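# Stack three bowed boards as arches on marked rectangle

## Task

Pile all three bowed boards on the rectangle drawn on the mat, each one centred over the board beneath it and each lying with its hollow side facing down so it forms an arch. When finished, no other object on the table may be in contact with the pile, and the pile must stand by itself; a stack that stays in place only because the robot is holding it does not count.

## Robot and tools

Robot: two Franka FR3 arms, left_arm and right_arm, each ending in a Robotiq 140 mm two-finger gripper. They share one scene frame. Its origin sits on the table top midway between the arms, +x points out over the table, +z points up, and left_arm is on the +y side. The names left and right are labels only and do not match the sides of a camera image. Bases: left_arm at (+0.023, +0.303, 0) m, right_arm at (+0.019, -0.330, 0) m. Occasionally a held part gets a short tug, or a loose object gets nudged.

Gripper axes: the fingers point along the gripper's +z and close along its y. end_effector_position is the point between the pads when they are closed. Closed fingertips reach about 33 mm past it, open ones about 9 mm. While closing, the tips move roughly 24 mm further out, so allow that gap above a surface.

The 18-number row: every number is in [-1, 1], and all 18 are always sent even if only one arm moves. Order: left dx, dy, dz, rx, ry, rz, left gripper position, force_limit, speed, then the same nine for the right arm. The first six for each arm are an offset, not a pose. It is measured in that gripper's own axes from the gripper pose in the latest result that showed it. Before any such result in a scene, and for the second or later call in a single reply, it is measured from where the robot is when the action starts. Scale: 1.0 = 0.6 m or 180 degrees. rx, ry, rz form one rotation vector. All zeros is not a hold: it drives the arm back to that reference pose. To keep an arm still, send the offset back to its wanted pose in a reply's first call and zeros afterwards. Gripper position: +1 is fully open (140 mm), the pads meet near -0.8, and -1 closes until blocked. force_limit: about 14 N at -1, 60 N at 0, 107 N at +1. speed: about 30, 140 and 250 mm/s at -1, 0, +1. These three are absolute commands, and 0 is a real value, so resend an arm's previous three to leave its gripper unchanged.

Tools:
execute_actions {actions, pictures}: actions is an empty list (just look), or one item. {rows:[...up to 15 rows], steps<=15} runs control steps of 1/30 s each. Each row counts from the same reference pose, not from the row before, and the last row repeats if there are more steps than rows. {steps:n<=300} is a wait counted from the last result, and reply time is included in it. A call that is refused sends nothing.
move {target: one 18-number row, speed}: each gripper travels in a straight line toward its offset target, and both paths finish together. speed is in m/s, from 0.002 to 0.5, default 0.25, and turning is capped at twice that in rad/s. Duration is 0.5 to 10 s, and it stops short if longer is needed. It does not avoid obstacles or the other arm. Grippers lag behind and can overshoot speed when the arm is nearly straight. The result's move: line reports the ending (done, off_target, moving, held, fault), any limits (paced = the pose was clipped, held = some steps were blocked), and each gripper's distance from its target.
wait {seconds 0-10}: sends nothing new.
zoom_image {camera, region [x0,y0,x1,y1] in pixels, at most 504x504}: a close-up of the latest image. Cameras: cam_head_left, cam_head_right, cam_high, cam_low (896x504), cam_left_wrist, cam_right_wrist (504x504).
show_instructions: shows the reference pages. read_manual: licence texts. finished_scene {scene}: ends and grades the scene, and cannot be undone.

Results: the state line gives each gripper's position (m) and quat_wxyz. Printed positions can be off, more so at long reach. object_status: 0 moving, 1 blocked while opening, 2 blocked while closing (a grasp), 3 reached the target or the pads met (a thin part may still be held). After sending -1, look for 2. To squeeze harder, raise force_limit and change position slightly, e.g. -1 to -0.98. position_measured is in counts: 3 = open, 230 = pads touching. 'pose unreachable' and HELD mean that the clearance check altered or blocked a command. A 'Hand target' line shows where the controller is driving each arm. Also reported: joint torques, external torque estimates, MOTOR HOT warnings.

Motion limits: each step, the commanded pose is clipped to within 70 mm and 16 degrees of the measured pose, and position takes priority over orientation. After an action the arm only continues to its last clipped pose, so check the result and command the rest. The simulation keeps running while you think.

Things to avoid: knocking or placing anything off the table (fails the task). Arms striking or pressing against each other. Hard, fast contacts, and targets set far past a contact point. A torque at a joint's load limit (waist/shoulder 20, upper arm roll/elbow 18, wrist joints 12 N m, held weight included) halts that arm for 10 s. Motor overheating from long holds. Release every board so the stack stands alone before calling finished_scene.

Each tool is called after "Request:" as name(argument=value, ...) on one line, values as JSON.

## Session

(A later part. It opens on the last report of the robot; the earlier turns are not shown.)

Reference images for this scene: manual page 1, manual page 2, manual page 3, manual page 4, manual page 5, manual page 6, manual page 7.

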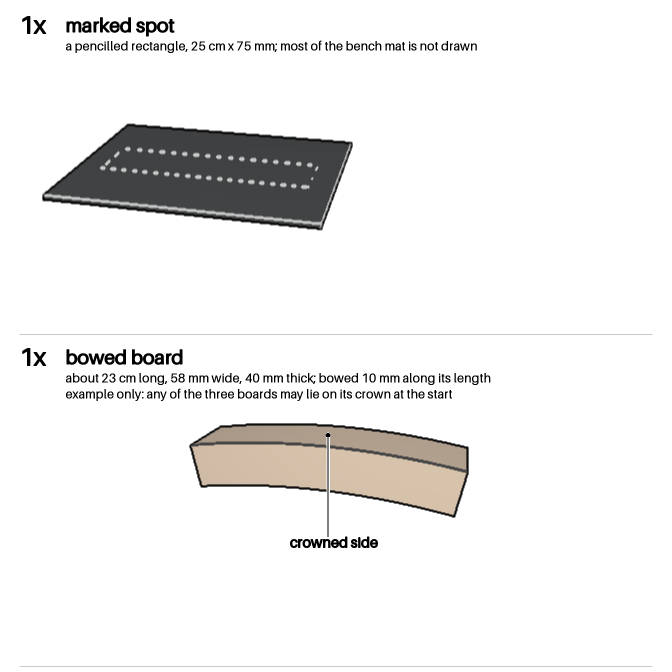

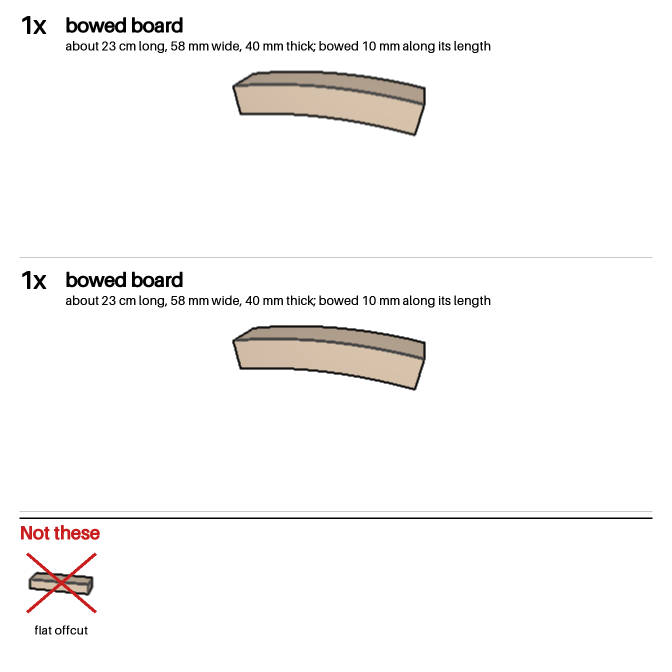

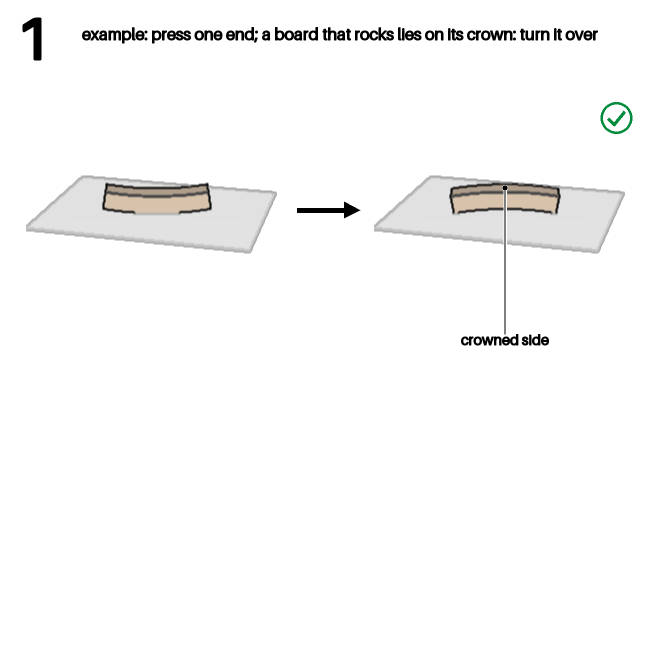

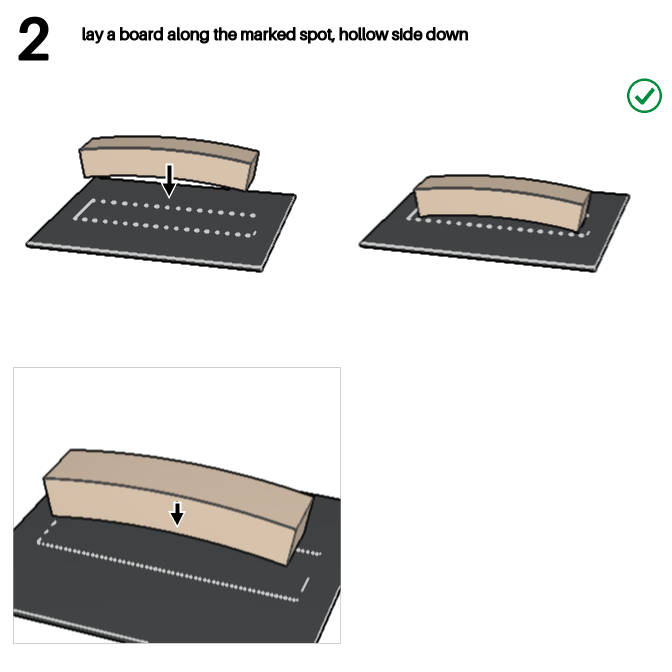

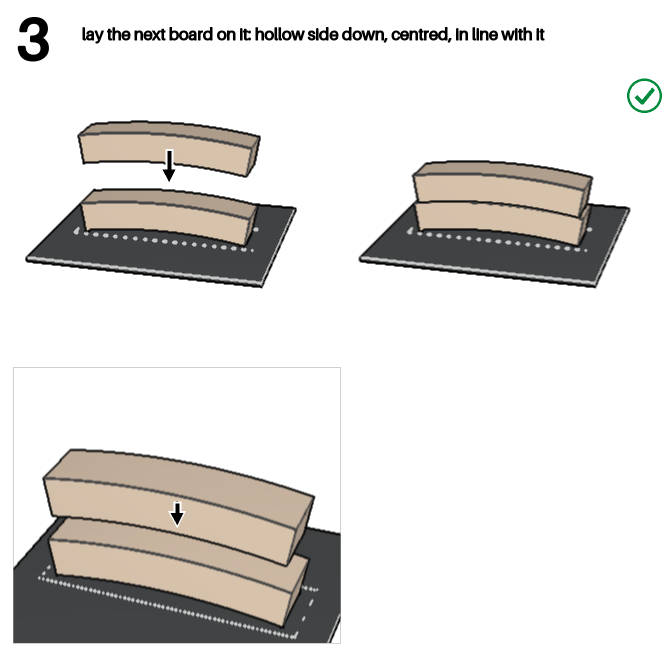

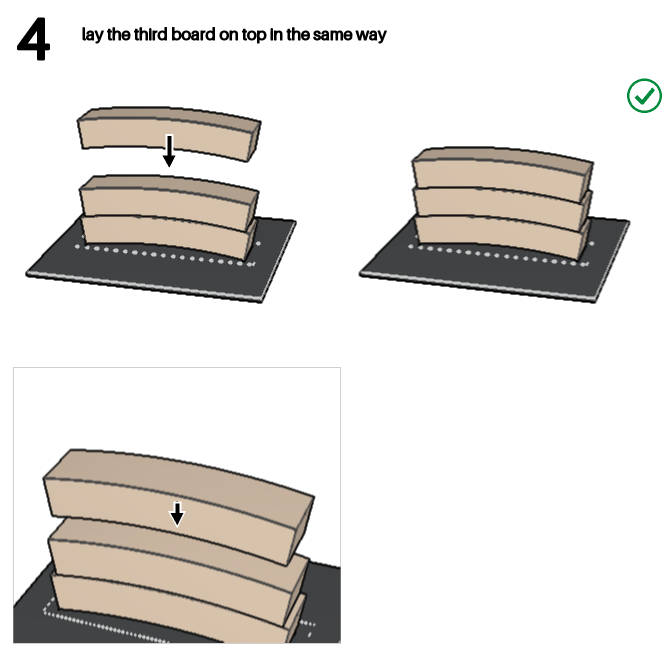

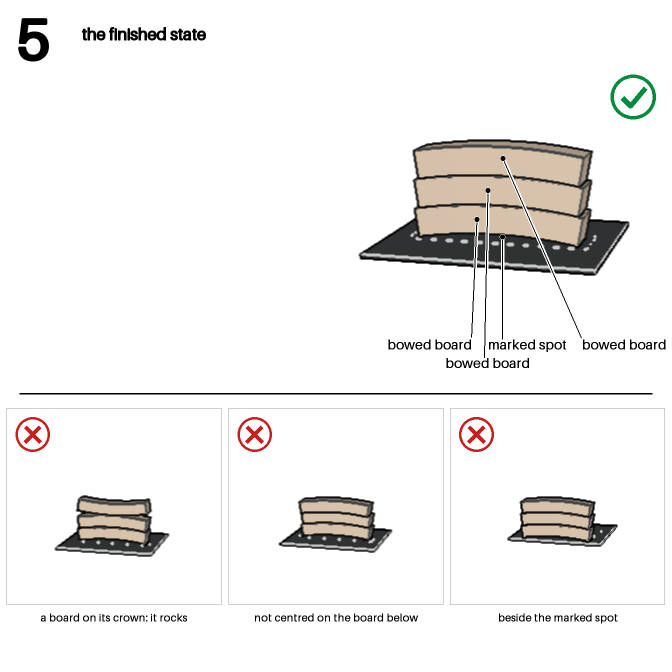

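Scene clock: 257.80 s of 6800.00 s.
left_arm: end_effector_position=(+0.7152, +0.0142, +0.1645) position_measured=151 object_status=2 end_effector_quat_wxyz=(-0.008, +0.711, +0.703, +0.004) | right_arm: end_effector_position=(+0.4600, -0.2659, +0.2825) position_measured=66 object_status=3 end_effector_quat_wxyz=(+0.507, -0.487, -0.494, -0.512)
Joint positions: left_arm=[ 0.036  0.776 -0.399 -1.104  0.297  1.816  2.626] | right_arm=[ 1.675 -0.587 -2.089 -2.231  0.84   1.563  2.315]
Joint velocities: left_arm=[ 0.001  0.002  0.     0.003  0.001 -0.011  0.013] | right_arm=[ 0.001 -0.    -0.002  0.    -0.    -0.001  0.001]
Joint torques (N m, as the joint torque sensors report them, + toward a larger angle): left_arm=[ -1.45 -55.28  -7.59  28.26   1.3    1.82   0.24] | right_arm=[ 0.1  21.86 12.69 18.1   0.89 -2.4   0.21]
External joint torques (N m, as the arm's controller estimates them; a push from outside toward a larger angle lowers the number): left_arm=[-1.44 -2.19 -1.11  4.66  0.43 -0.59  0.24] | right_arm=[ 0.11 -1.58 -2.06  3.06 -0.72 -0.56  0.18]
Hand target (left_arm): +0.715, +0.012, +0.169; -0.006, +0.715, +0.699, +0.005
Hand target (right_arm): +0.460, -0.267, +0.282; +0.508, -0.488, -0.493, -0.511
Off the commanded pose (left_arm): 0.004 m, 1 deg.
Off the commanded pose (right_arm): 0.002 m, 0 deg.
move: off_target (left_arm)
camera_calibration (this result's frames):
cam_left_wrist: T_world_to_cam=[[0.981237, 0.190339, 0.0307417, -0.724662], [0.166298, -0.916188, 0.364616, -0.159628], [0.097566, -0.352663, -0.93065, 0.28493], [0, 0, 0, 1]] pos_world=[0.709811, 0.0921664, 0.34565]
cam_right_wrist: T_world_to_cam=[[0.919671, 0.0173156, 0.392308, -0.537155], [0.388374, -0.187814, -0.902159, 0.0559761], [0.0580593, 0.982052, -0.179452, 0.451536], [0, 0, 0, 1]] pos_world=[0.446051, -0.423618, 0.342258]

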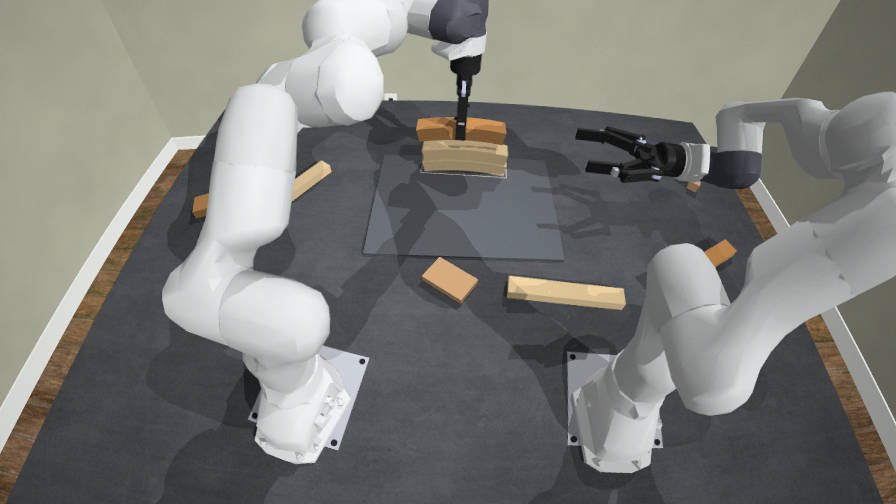

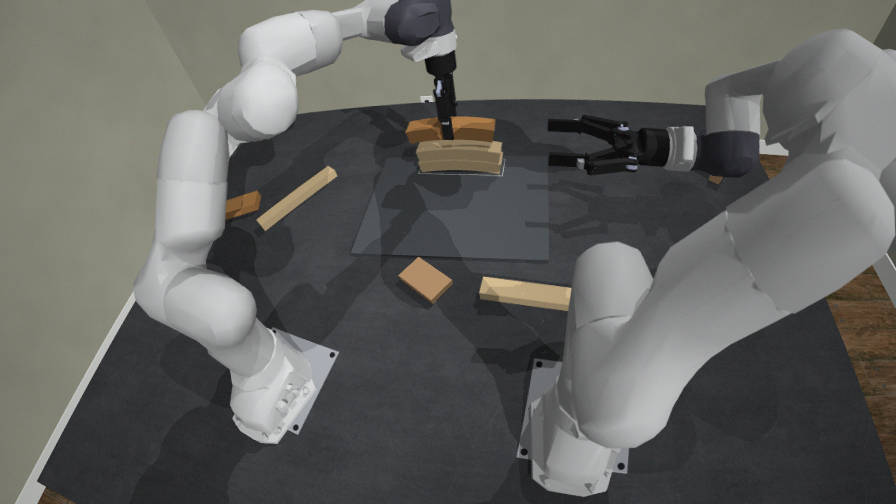

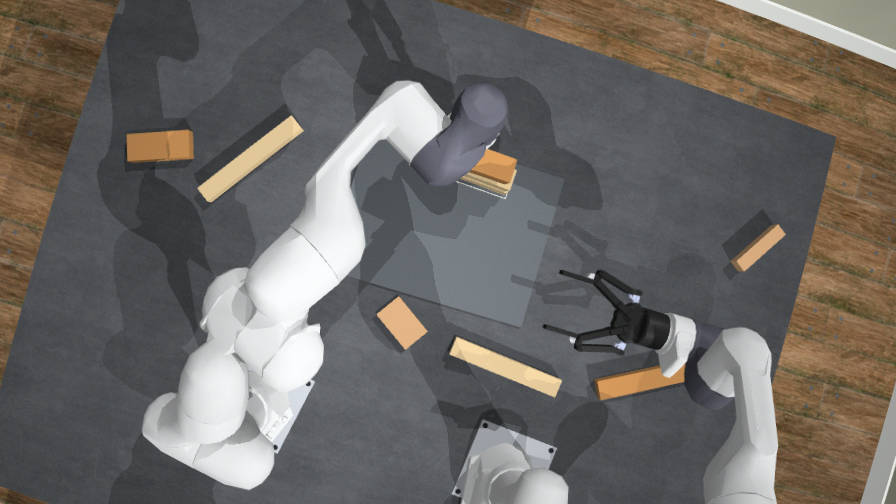

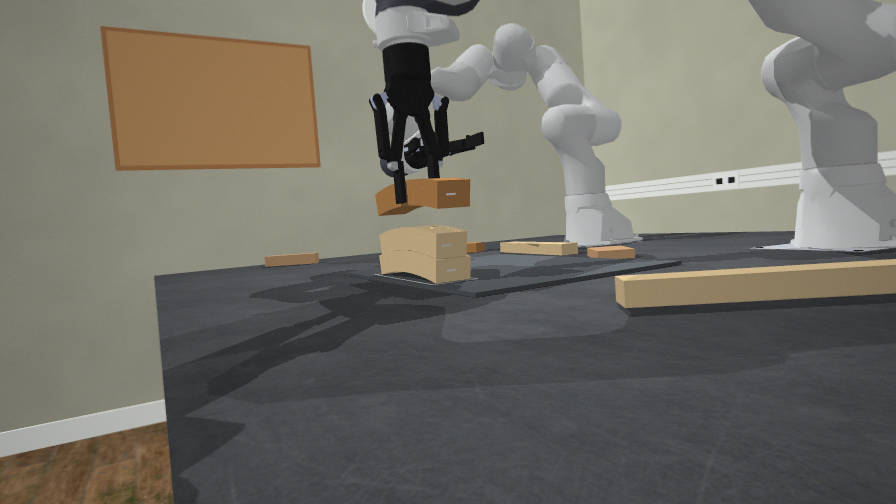

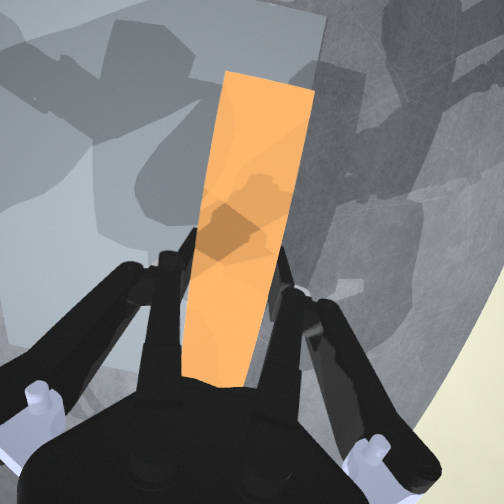

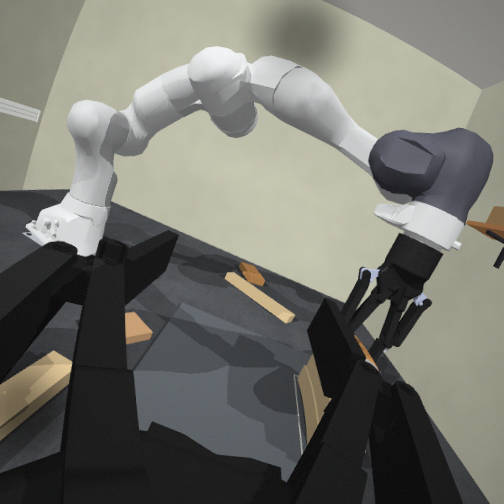

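Request:
move(target=[-0.021,0.002,0.042,-0.004,-0.007,0.009,-1,0,-0.5,0,0,0,0,0,0,0.5,0.6,0], speed=0.05)

Request:
zoom_image(camera="cam_low", region=[350,170,500,300])

Request:
zoom_image(camera="cam_head_left", region=[405,105,525,185])

Scene clock: 268.60 s of 6800.00 s.
left_arm: end_effector_position=(+0.7126, +0.0037, +0.1343) position_measured=151 object_status=2 end_effector_quat_wxyz=(-0.003, +0.719, +0.695, -0.001) | right_arm: end_effector_position=(+0.4600, -0.2660, +0.2825) position_measured=66 object_status=3 end_effector_quat_wxyz=(+0.507, -0.488, -0.493, -0.512)
Joint positions: left_arm=[ 0.038  0.793 -0.401 -1.157  0.297  1.889  2.633] | right_arm=[ 1.675 -0.587 -2.089 -2.231  0.84   1.563  2.316]
Joint velocities: left_arm=[-0.     0.    -0.001  0.001 -0.     0.01   0.003] | right_arm=[ 0.     0.     0.001  0.001 -0.    -0.    -0.001]
Joint torques (N m, as the joint torque sensors report them, + toward a larger angle): left_arm=[  1.81 -55.65  -8.19  25.77   0.64   3.14   0.37] | right_arm=[-0.25 22.9  13.8  16.65  1.68 -1.89 -0.01]
External joint torques (N m, as the arm's controller estimates them; a push from outside toward a larger angle lowers the number): left_arm=[ 1.8  -2.58 -1.34  2.34 -0.2   0.74  0.37] | right_arm=[-0.29 -0.59 -1.02  1.56  0.06 -0.04 -0.04]
Hand target (left_arm): +0.716, +0.002, +0.139; +0.004, +0.720, +0.694, +0.001
Hand target (right_arm): +0.460, -0.266, +0.282; +0.507, -0.487, -0.494, -0.512
Off the commanded pose (left_arm): 0.006 m, 1 deg.
Off the commanded pose (right_arm): 0.000 m, 0 deg.
After step 90, 6.77 s passed at rest.
move: off_target (left_arm)
camera_calibration (this result's frames):
cam_left_wrist: T_world_to_cam=[[0.985392, 0.167984, 0.028009, -0.721676], [0.145152, -0.914449, 0.377776, -0.144499], [0.0890731, -0.368192, -0.925473, 0.258735], [0, 0, 0, 1]] pos_world=[0.709061, 0.084357, 0.314254]
cam_right_wrist: T_world_to_cam=[[0.919947, 0.0173543, 0.391658, -0.537091], [0.387752, -0.187679, -0.902455, 0.0564221], [0.0578445, 0.982077, -0.179384, 0.451724], [0, 0, 0, 1]] pos_world=[0.446088, -0.423718, 0.342307]

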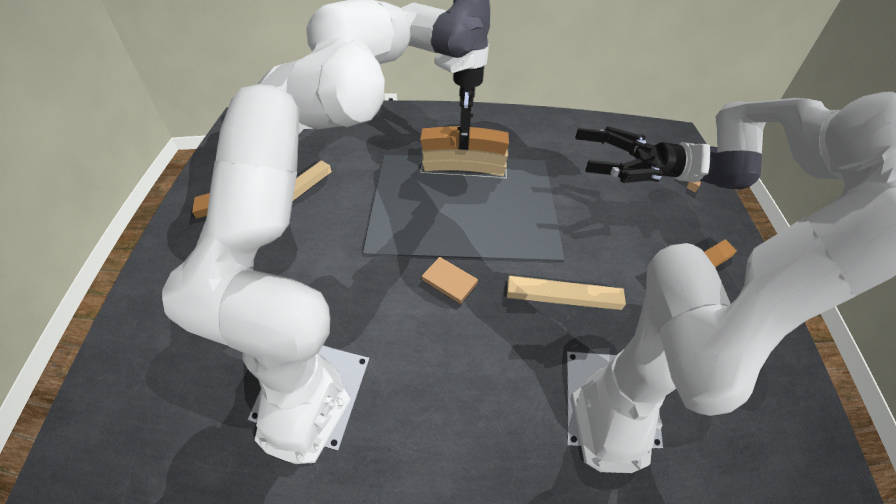

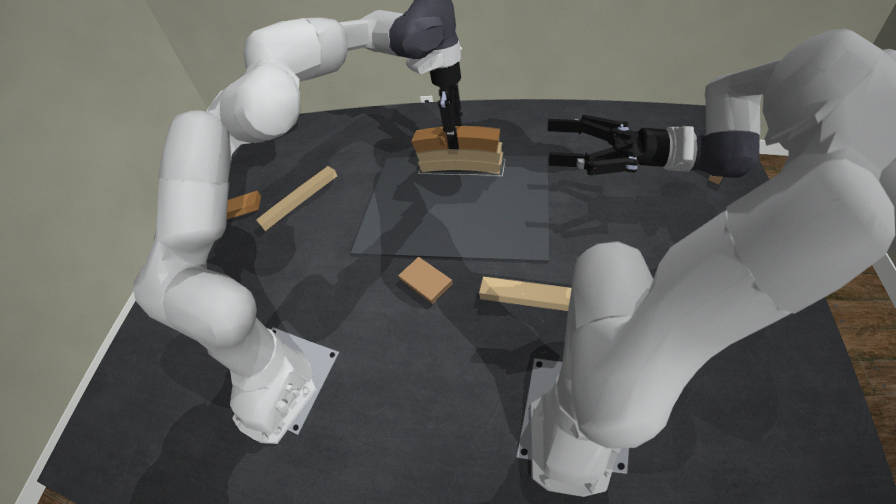

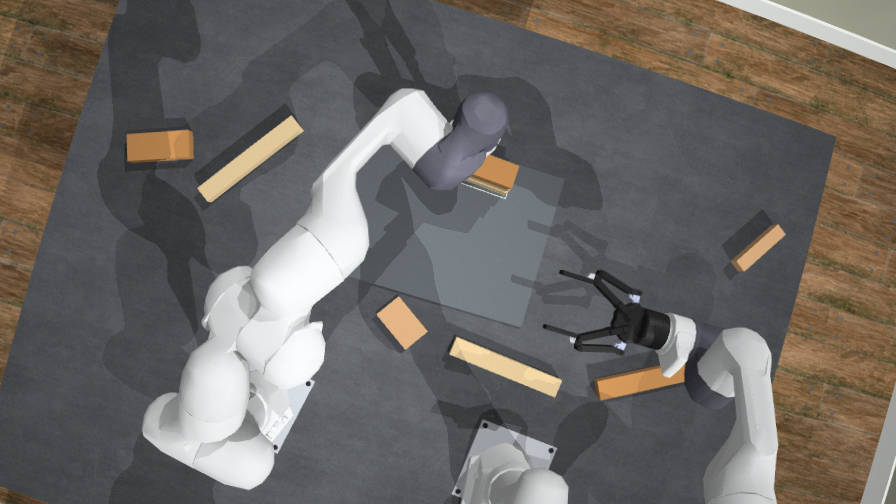

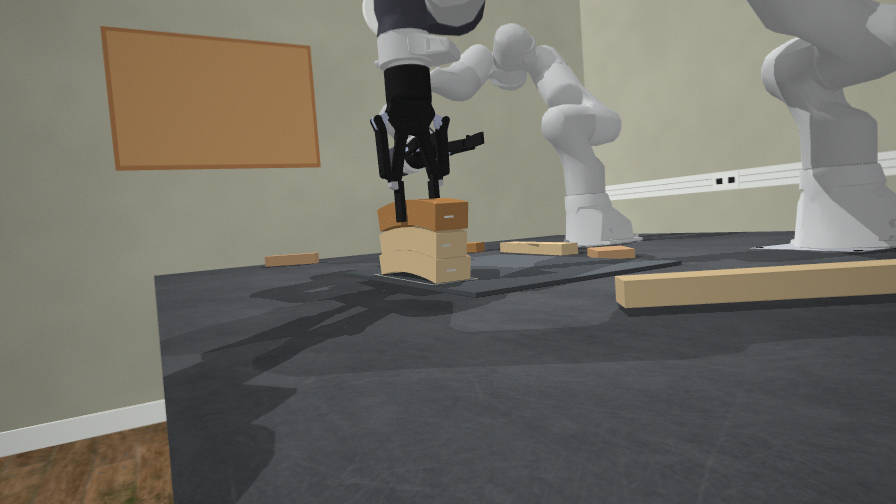

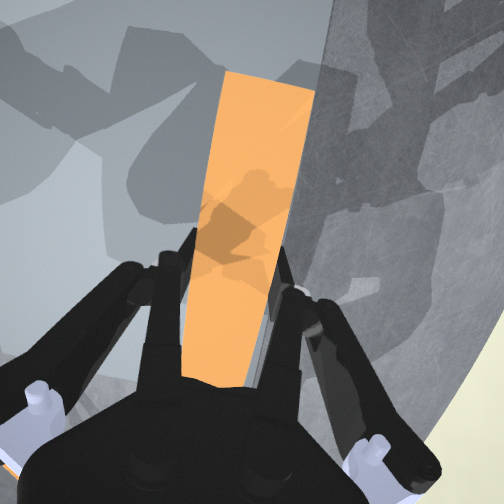

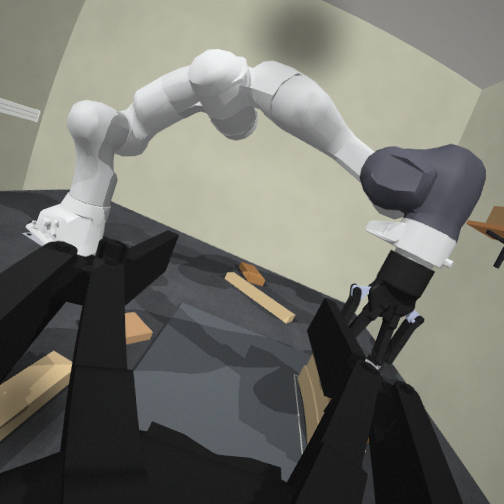

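Region (350, 170, 500, 300) of cam_low's 896x504 image, scaled by 3.360, with more detail than that image has; it fills the top 437 rows of this view, and the rest is white.

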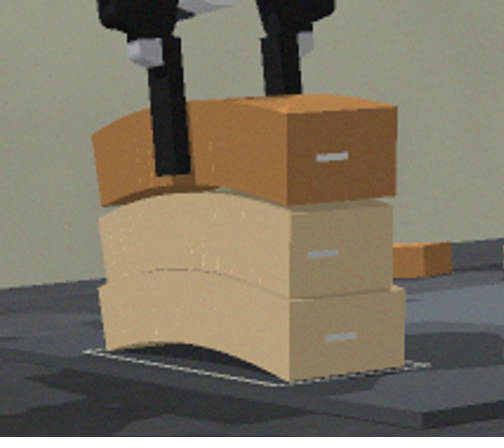

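Region (405, 105, 525, 185) of cam_head_left's 896x504 image, scaled by 4.200, with more detail than that image has.

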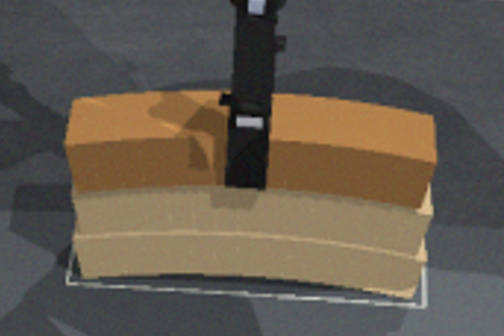

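Request:
move(target=[-0.006,0.003,0.002,-0.003,-0.002,0.002,-1,0,-0.5,0,0,0,0,0,0,0.5,0.6,0], speed=0.015)

Request:
execute_actions(actions=[{"rows":[[0,0,0,0,0,0,0.5,0,0,0,0,0,0,0,0,0.5,0.6,0]],"steps":12}], pictures=false)

Request:
move(target=[0,-0.02,-0.1,0,0,0,0.5,0,0,0,0,0,0,0,0,0.5,0.6,0])

Request:
zoom_image(camera="cam_low", region=[350,170,500,300])

Request:
zoom_image(camera="cam_head_left", region=[405,105,525,185])

Scene clock: 278.37 s of 6800.00 s.
left_arm: end_effector_position=(+0.7119, +0.0034, +0.1306) position_measured=151 object_status=2 end_effector_quat_wxyz=(-0.003, +0.720, +0.694, -0.001) | right_arm: end_effector_position=(+0.4600, -0.2660, +0.2825) position_measured=66 object_status=3 end_effector_quat_wxyz=(+0.507, -0.488, -0.493, -0.512)
Joint positions: left_arm=[ 0.038  0.794 -0.401 -1.164  0.299  1.896  2.634] | right_arm=[ 1.675 -0.587 -2.089 -2.231  0.84   1.563  2.316]
Joint velocities: left_arm=[ 0.001  0.    -0.002 -0.002  0.003  0.002 -0.002] | right_arm=[ 0.001 -0.001 -0.    -0.001  0.002  0.    -0.001]
Joint torques (N m, as the joint torque sensors report them, + toward a larger angle): left_arm=[  0.09 -54.11  -8.12  24.63   0.61   3.69   0.19] | right_arm=[-0.06 22.73 13.35 16.43  1.63 -1.97  0.02]
External joint torques (N m, as the arm's controller estimates them; a push from outside toward a larger angle lowers the number): left_arm=[ 0.24 -0.95 -1.11  1.18 -0.22  1.27  0.19] | right_arm=[-0.09 -0.66 -1.4   1.44  0.02 -0.12 -0.01]
Hand target (left_arm): +0.714, +0.000, +0.133; +0.003, +0.721, +0.693, +0.000
Hand target (right_arm): +0.460, -0.266, +0.283; +0.507, -0.488, -0.493, -0.512
Off the commanded pose (left_arm): 0.005 m, 1 deg.
Off the commanded pose (right_arm): 0.000 m, 0 deg.
After step 90, 6.07 s passed at rest.
move: off_target (left_arm)
camera_calibration (this result's frames):
cam_left_wrist: T_world_to_cam=[[0.985945, 0.16478, 0.0275646, -0.721134], [0.142448, -0.915334, 0.37666, -0.141197], [0.0872969, -0.36744, -0.925941, 0.256644], [0, 0, 0, 1]] pos_world=[0.708708, 0.0838875, 0.310699]
cam_right_wrist: T_world_to_cam=[[0.919947, 0.0173544, 0.391659, -0.537091], [0.387752, -0.187679, -0.902455, 0.0564221], [0.0578444, 0.982077, -0.179384, 0.451724], [0, 0, 0, 1]] pos_world=[0.446088, -0.423718, 0.342307]

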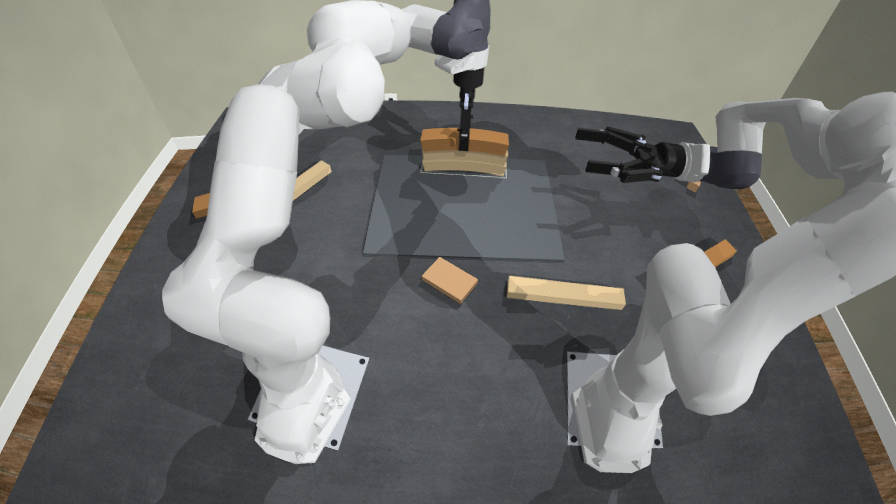

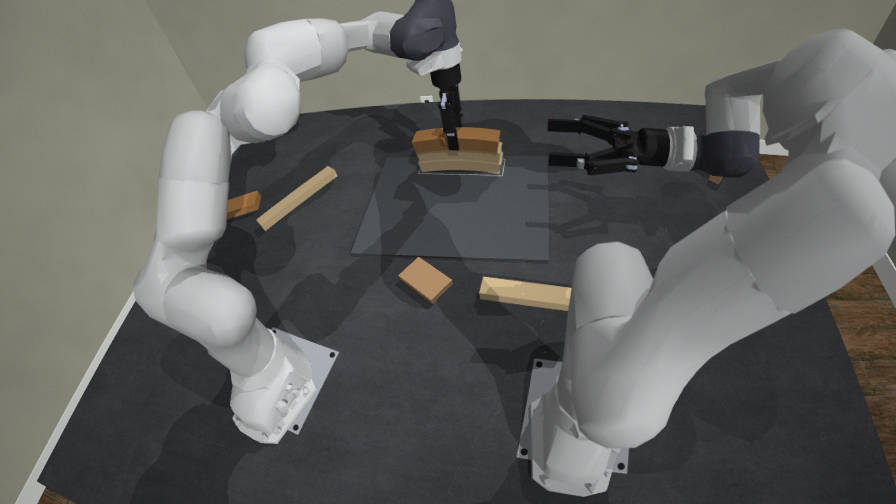

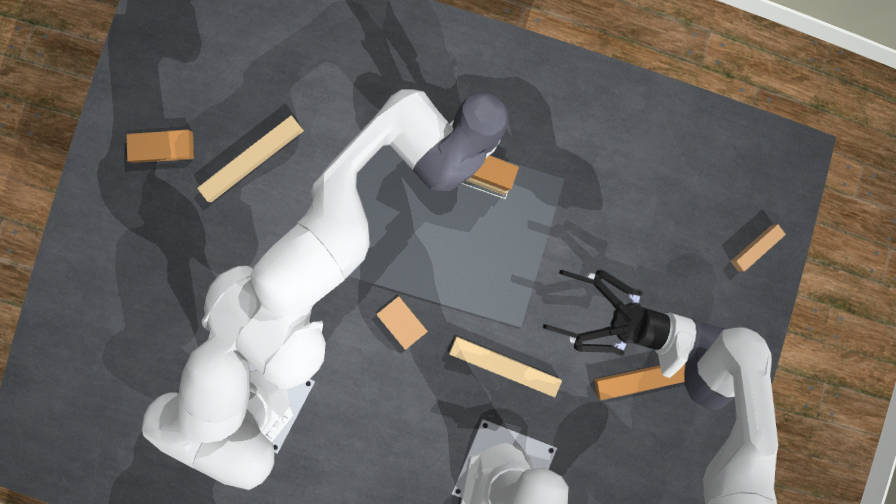

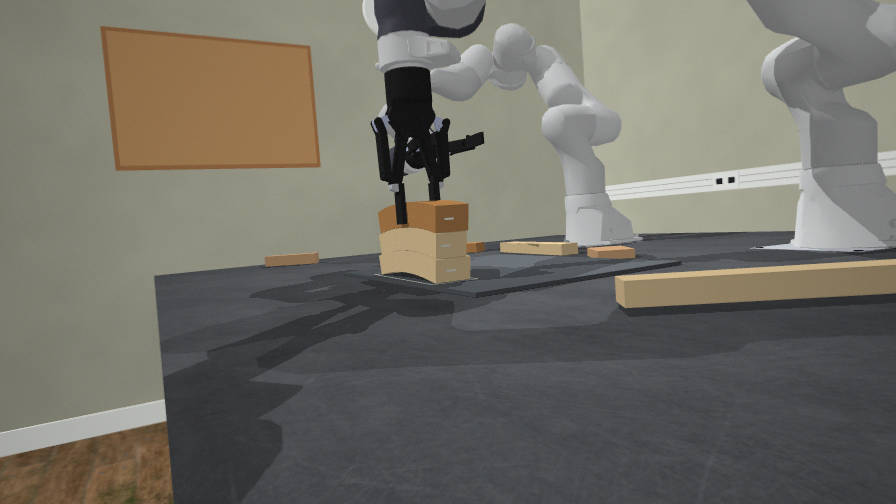

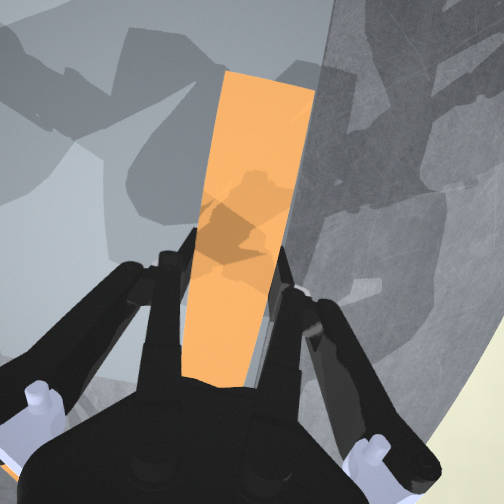

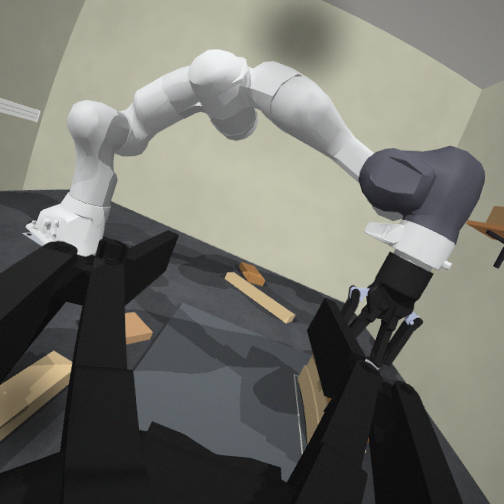

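Scene clock: 278.77 s of 6800.00 s.
left_arm: end_effector_position=(+0.7118, +0.0034, +0.1306) position_measured=70 object_status=0 end_effector_quat_wxyz=(-0.003, +0.720, +0.694, -0.001) | right_arm: end_effector_position=(+0.4600, -0.2660, +0.2825) position_measured=66 object_status=3 end_effector_quat_wxyz=(+0.507, -0.488, -0.493, -0.512)
Joint positions: left_arm=[ 0.038  0.794 -0.401 -1.164  0.299  1.896  2.634] | right_arm=[ 1.675 -0.587 -2.089 -2.231  0.84   1.563  2.316]
Joint velocities: left_arm=[ 0.001  0.001  0.001  0.    -0.001 -0.     0.001] | right_arm=[-0.001 -0.001 -0.    -0.    -0.001 -0.001  0.001]
Joint torques (N m, as the joint torque sensors report them, + toward a larger angle): left_arm=[  0.43 -53.08  -6.74  24.81   0.7    2.2    0.1 ] | right_arm=[ 0.   22.98 13.28 16.5   1.61 -1.96  0.05]
External joint torques (N m, as the arm's controller estimates them; a push from outside toward a larger angle lowers the number): left_arm=[ 0.31 -0.27  0.06  1.52 -0.14 -0.18  0.1 ] | right_arm=[-0.06 -0.48 -1.55  1.44 -0.01 -0.11  0.02]
Hand target (left_arm): +0.712, +0.003, +0.131; -0.003, +0.720, +0.694, -0.001
Hand target (right_arm): +0.460, -0.266, +0.283; +0.507, -0.488, -0.493, -0.512
Off the commanded pose (left_arm): 0.000 m, 0 deg.
Off the commanded pose (right_arm): 0.000 m, 0 deg.
Steps of this call (steps 1 to 12: all 12 steps of this action). Readings (end_effector_position | what the end effector reports):
1: left_arm (+0.7118, +0.0034, +0.1306) | right_arm (+0.4600, -0.2660, +0.2825) | left_arm position_measured=151 object_status=0 | right_arm position_measured=66 object_status=3
2: left_arm (+0.7118, +0.0034, +0.1306) | right_arm (+0.4600, -0.2660, +0.2825) | left_arm position_measured=151 object_status=0 | right_arm position_measured=66 object_status=3
4: left_arm (+0.7118, +0.0034, +0.1306) | right_arm (+0.4600, -0.2660, +0.2825) | left_arm position_measured=130 object_status=0 | right_arm position_measured=66 object_status=3
8: left_arm (+0.7118, +0.0034, +0.1306) | right_arm (+0.4600, -0.2660, +0.2825) | left_arm position_measured=100 object_status=0 | right_arm position_measured=66 object_status=3
12: the state above

Scene clock: 280.00 s of 6800.00 s.
left_arm: end_effector_position=(+0.7019, +0.0023, +0.1923) position_measured=66 object_status=3 end_effector_quat_wxyz=(+0.000, +0.719, +0.695, +0.002) | right_arm: end_effector_position=(+0.4600, -0.2660, +0.2825) position_measured=66 object_status=3 end_effector_quat_wxyz=(+0.507, -0.488, -0.493, -0.512)
Joint positions: left_arm=[ 0.038  0.712 -0.414 -1.145  0.277  1.806  2.634] | right_arm=[ 1.675 -0.587 -2.089 -2.231  0.84   1.563  2.316]
Joint velocities: left_arm=[ 0.     0.    -0.002  0.     0.    -0.01  -0.001] | right_arm=[-0.001 -0.001  0.     0.001  0.     0.001 -0.002]
Joint torques (N m, as the joint torque sensors report them, + toward a larger angle): left_arm=[  0.97 -50.43  -6.88  24.36   0.23   1.54   0.32] | right_arm=[-0.18 22.95 13.57 16.53  1.58 -1.91  0.  ]
External joint torques (N m, as the arm's controller estimates them; a push from outside toward a larger angle lowers the number): left_arm=[ 0.99  1.09 -0.41  0.75 -0.64 -0.89  0.32] | right_arm=[-0.1  -0.47 -1.14  1.4  -0.05 -0.07 -0.02]
Hand target (left_arm): +0.700, +0.003, +0.191; -0.003, +0.720, +0.694, -0.001
Hand target (right_arm): +0.460, -0.266, +0.283; +0.507, -0.488, -0.493, -0.512
Off the commanded pose (left_arm): 0.003 m, 0 deg.
Off the commanded pose (right_arm): 0.000 m, 0 deg.
move: done
camera_calibration (this result's frames):
cam_left_wrist: T_world_to_cam=[[0.985278, 0.167292, 0.0352289, -0.713808], [0.141719, -0.914477, 0.379007, -0.163952], [0.095621, -0.368435, -0.924723, 0.308147], [0, 0, 0, 1]] pos_world=[0.697069, 0.0830167, 0.372236]
cam_right_wrist: T_world_to_cam=[[0.919947, 0.0173543, 0.391658, -0.537091], [0.387752, -0.187679, -0.902455, 0.0564221], [0.0578446, 0.982077, -0.179384, 0.451724], [0, 0, 0, 1]] pos_world=[0.446088, -0.423718, 0.342307]

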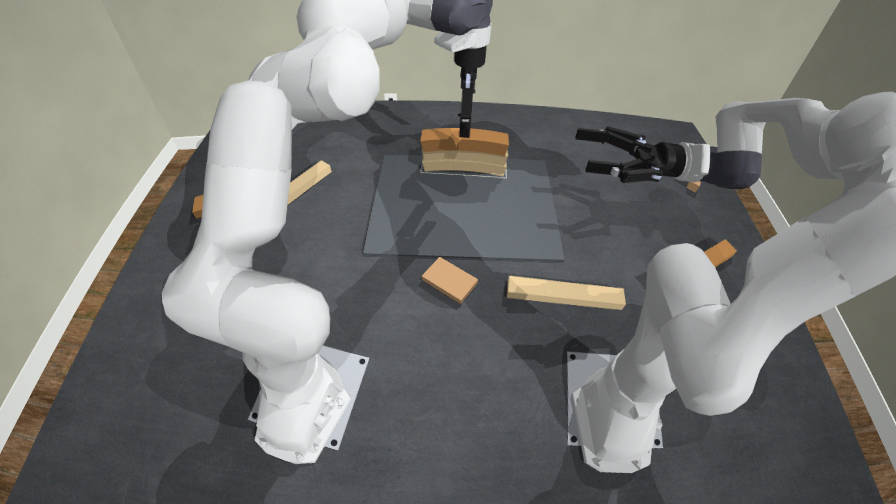

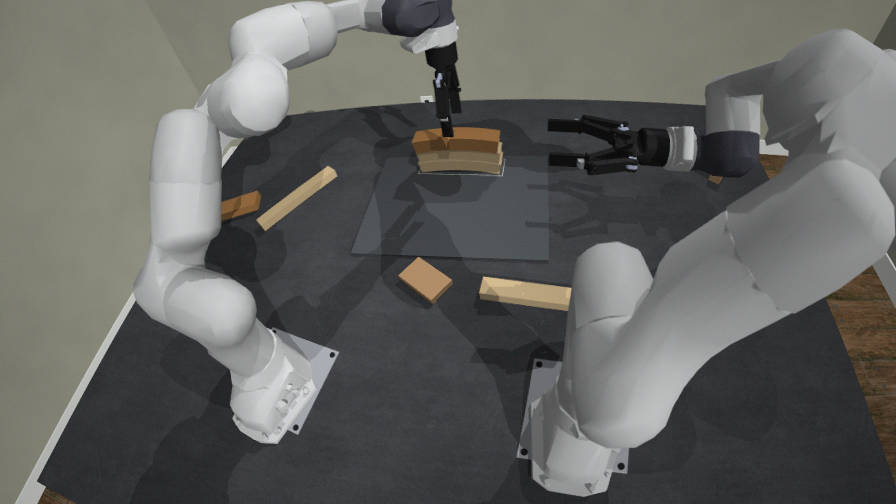

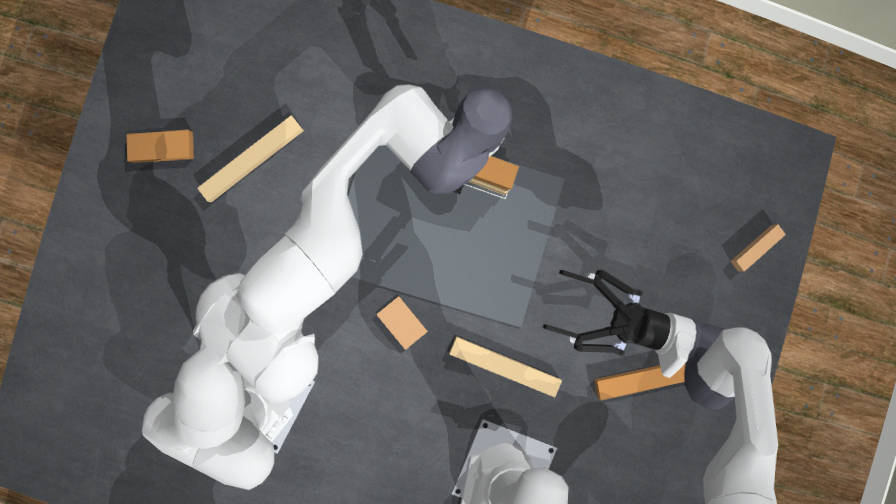

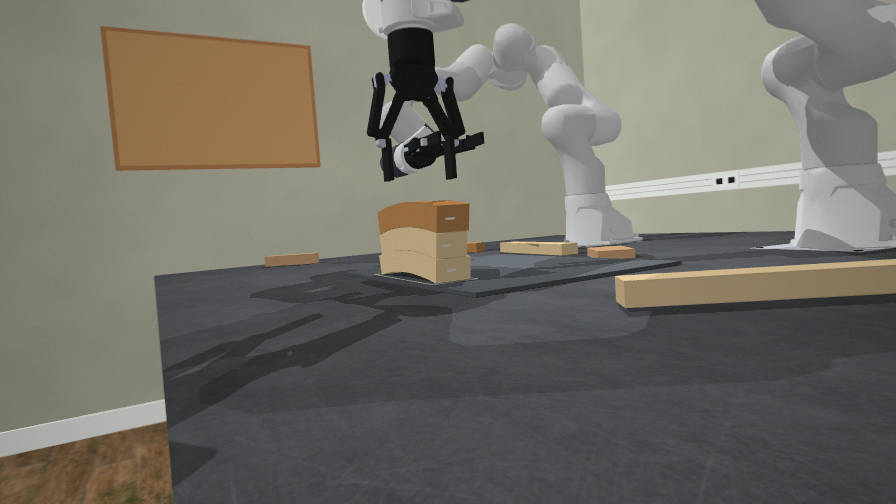

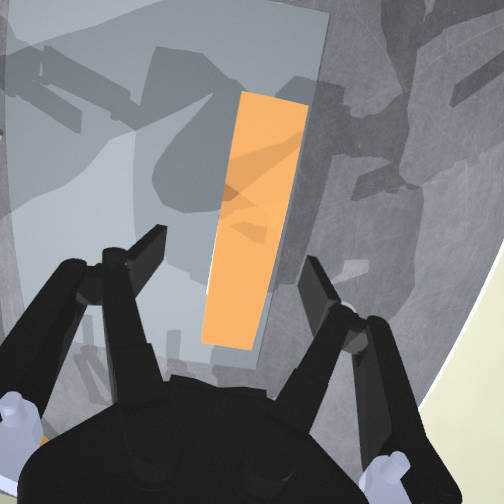

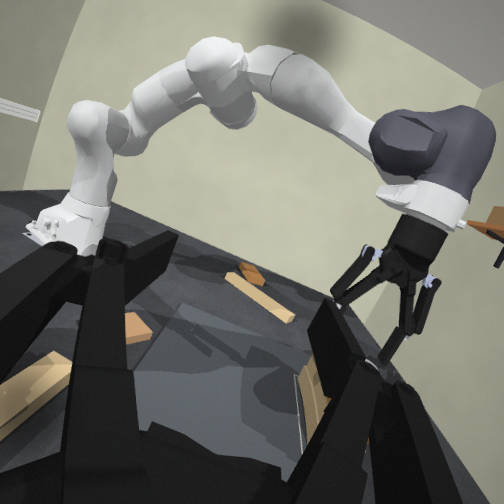

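Region (350, 170, 500, 300) of cam_low's 896x504 image, scaled by 3.360, with more detail than that image has; it fills the top 437 rows of this view, and the rest is white.

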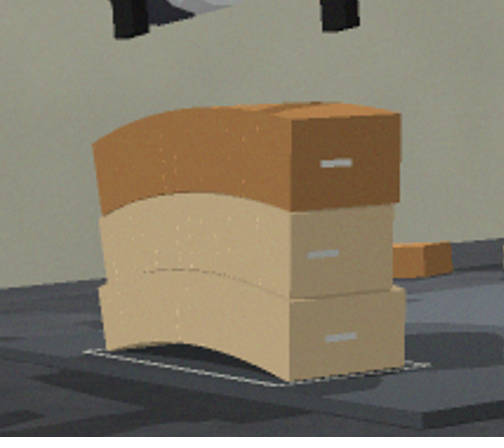

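Region (405, 105, 525, 185) of cam_head_left's 896x504 image, scaled by 4.200, with more detail than that image has.

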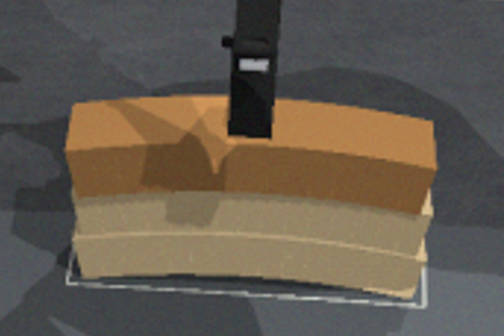

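Request:
finished_scene(scene=2)

The scene is finished: the task was done.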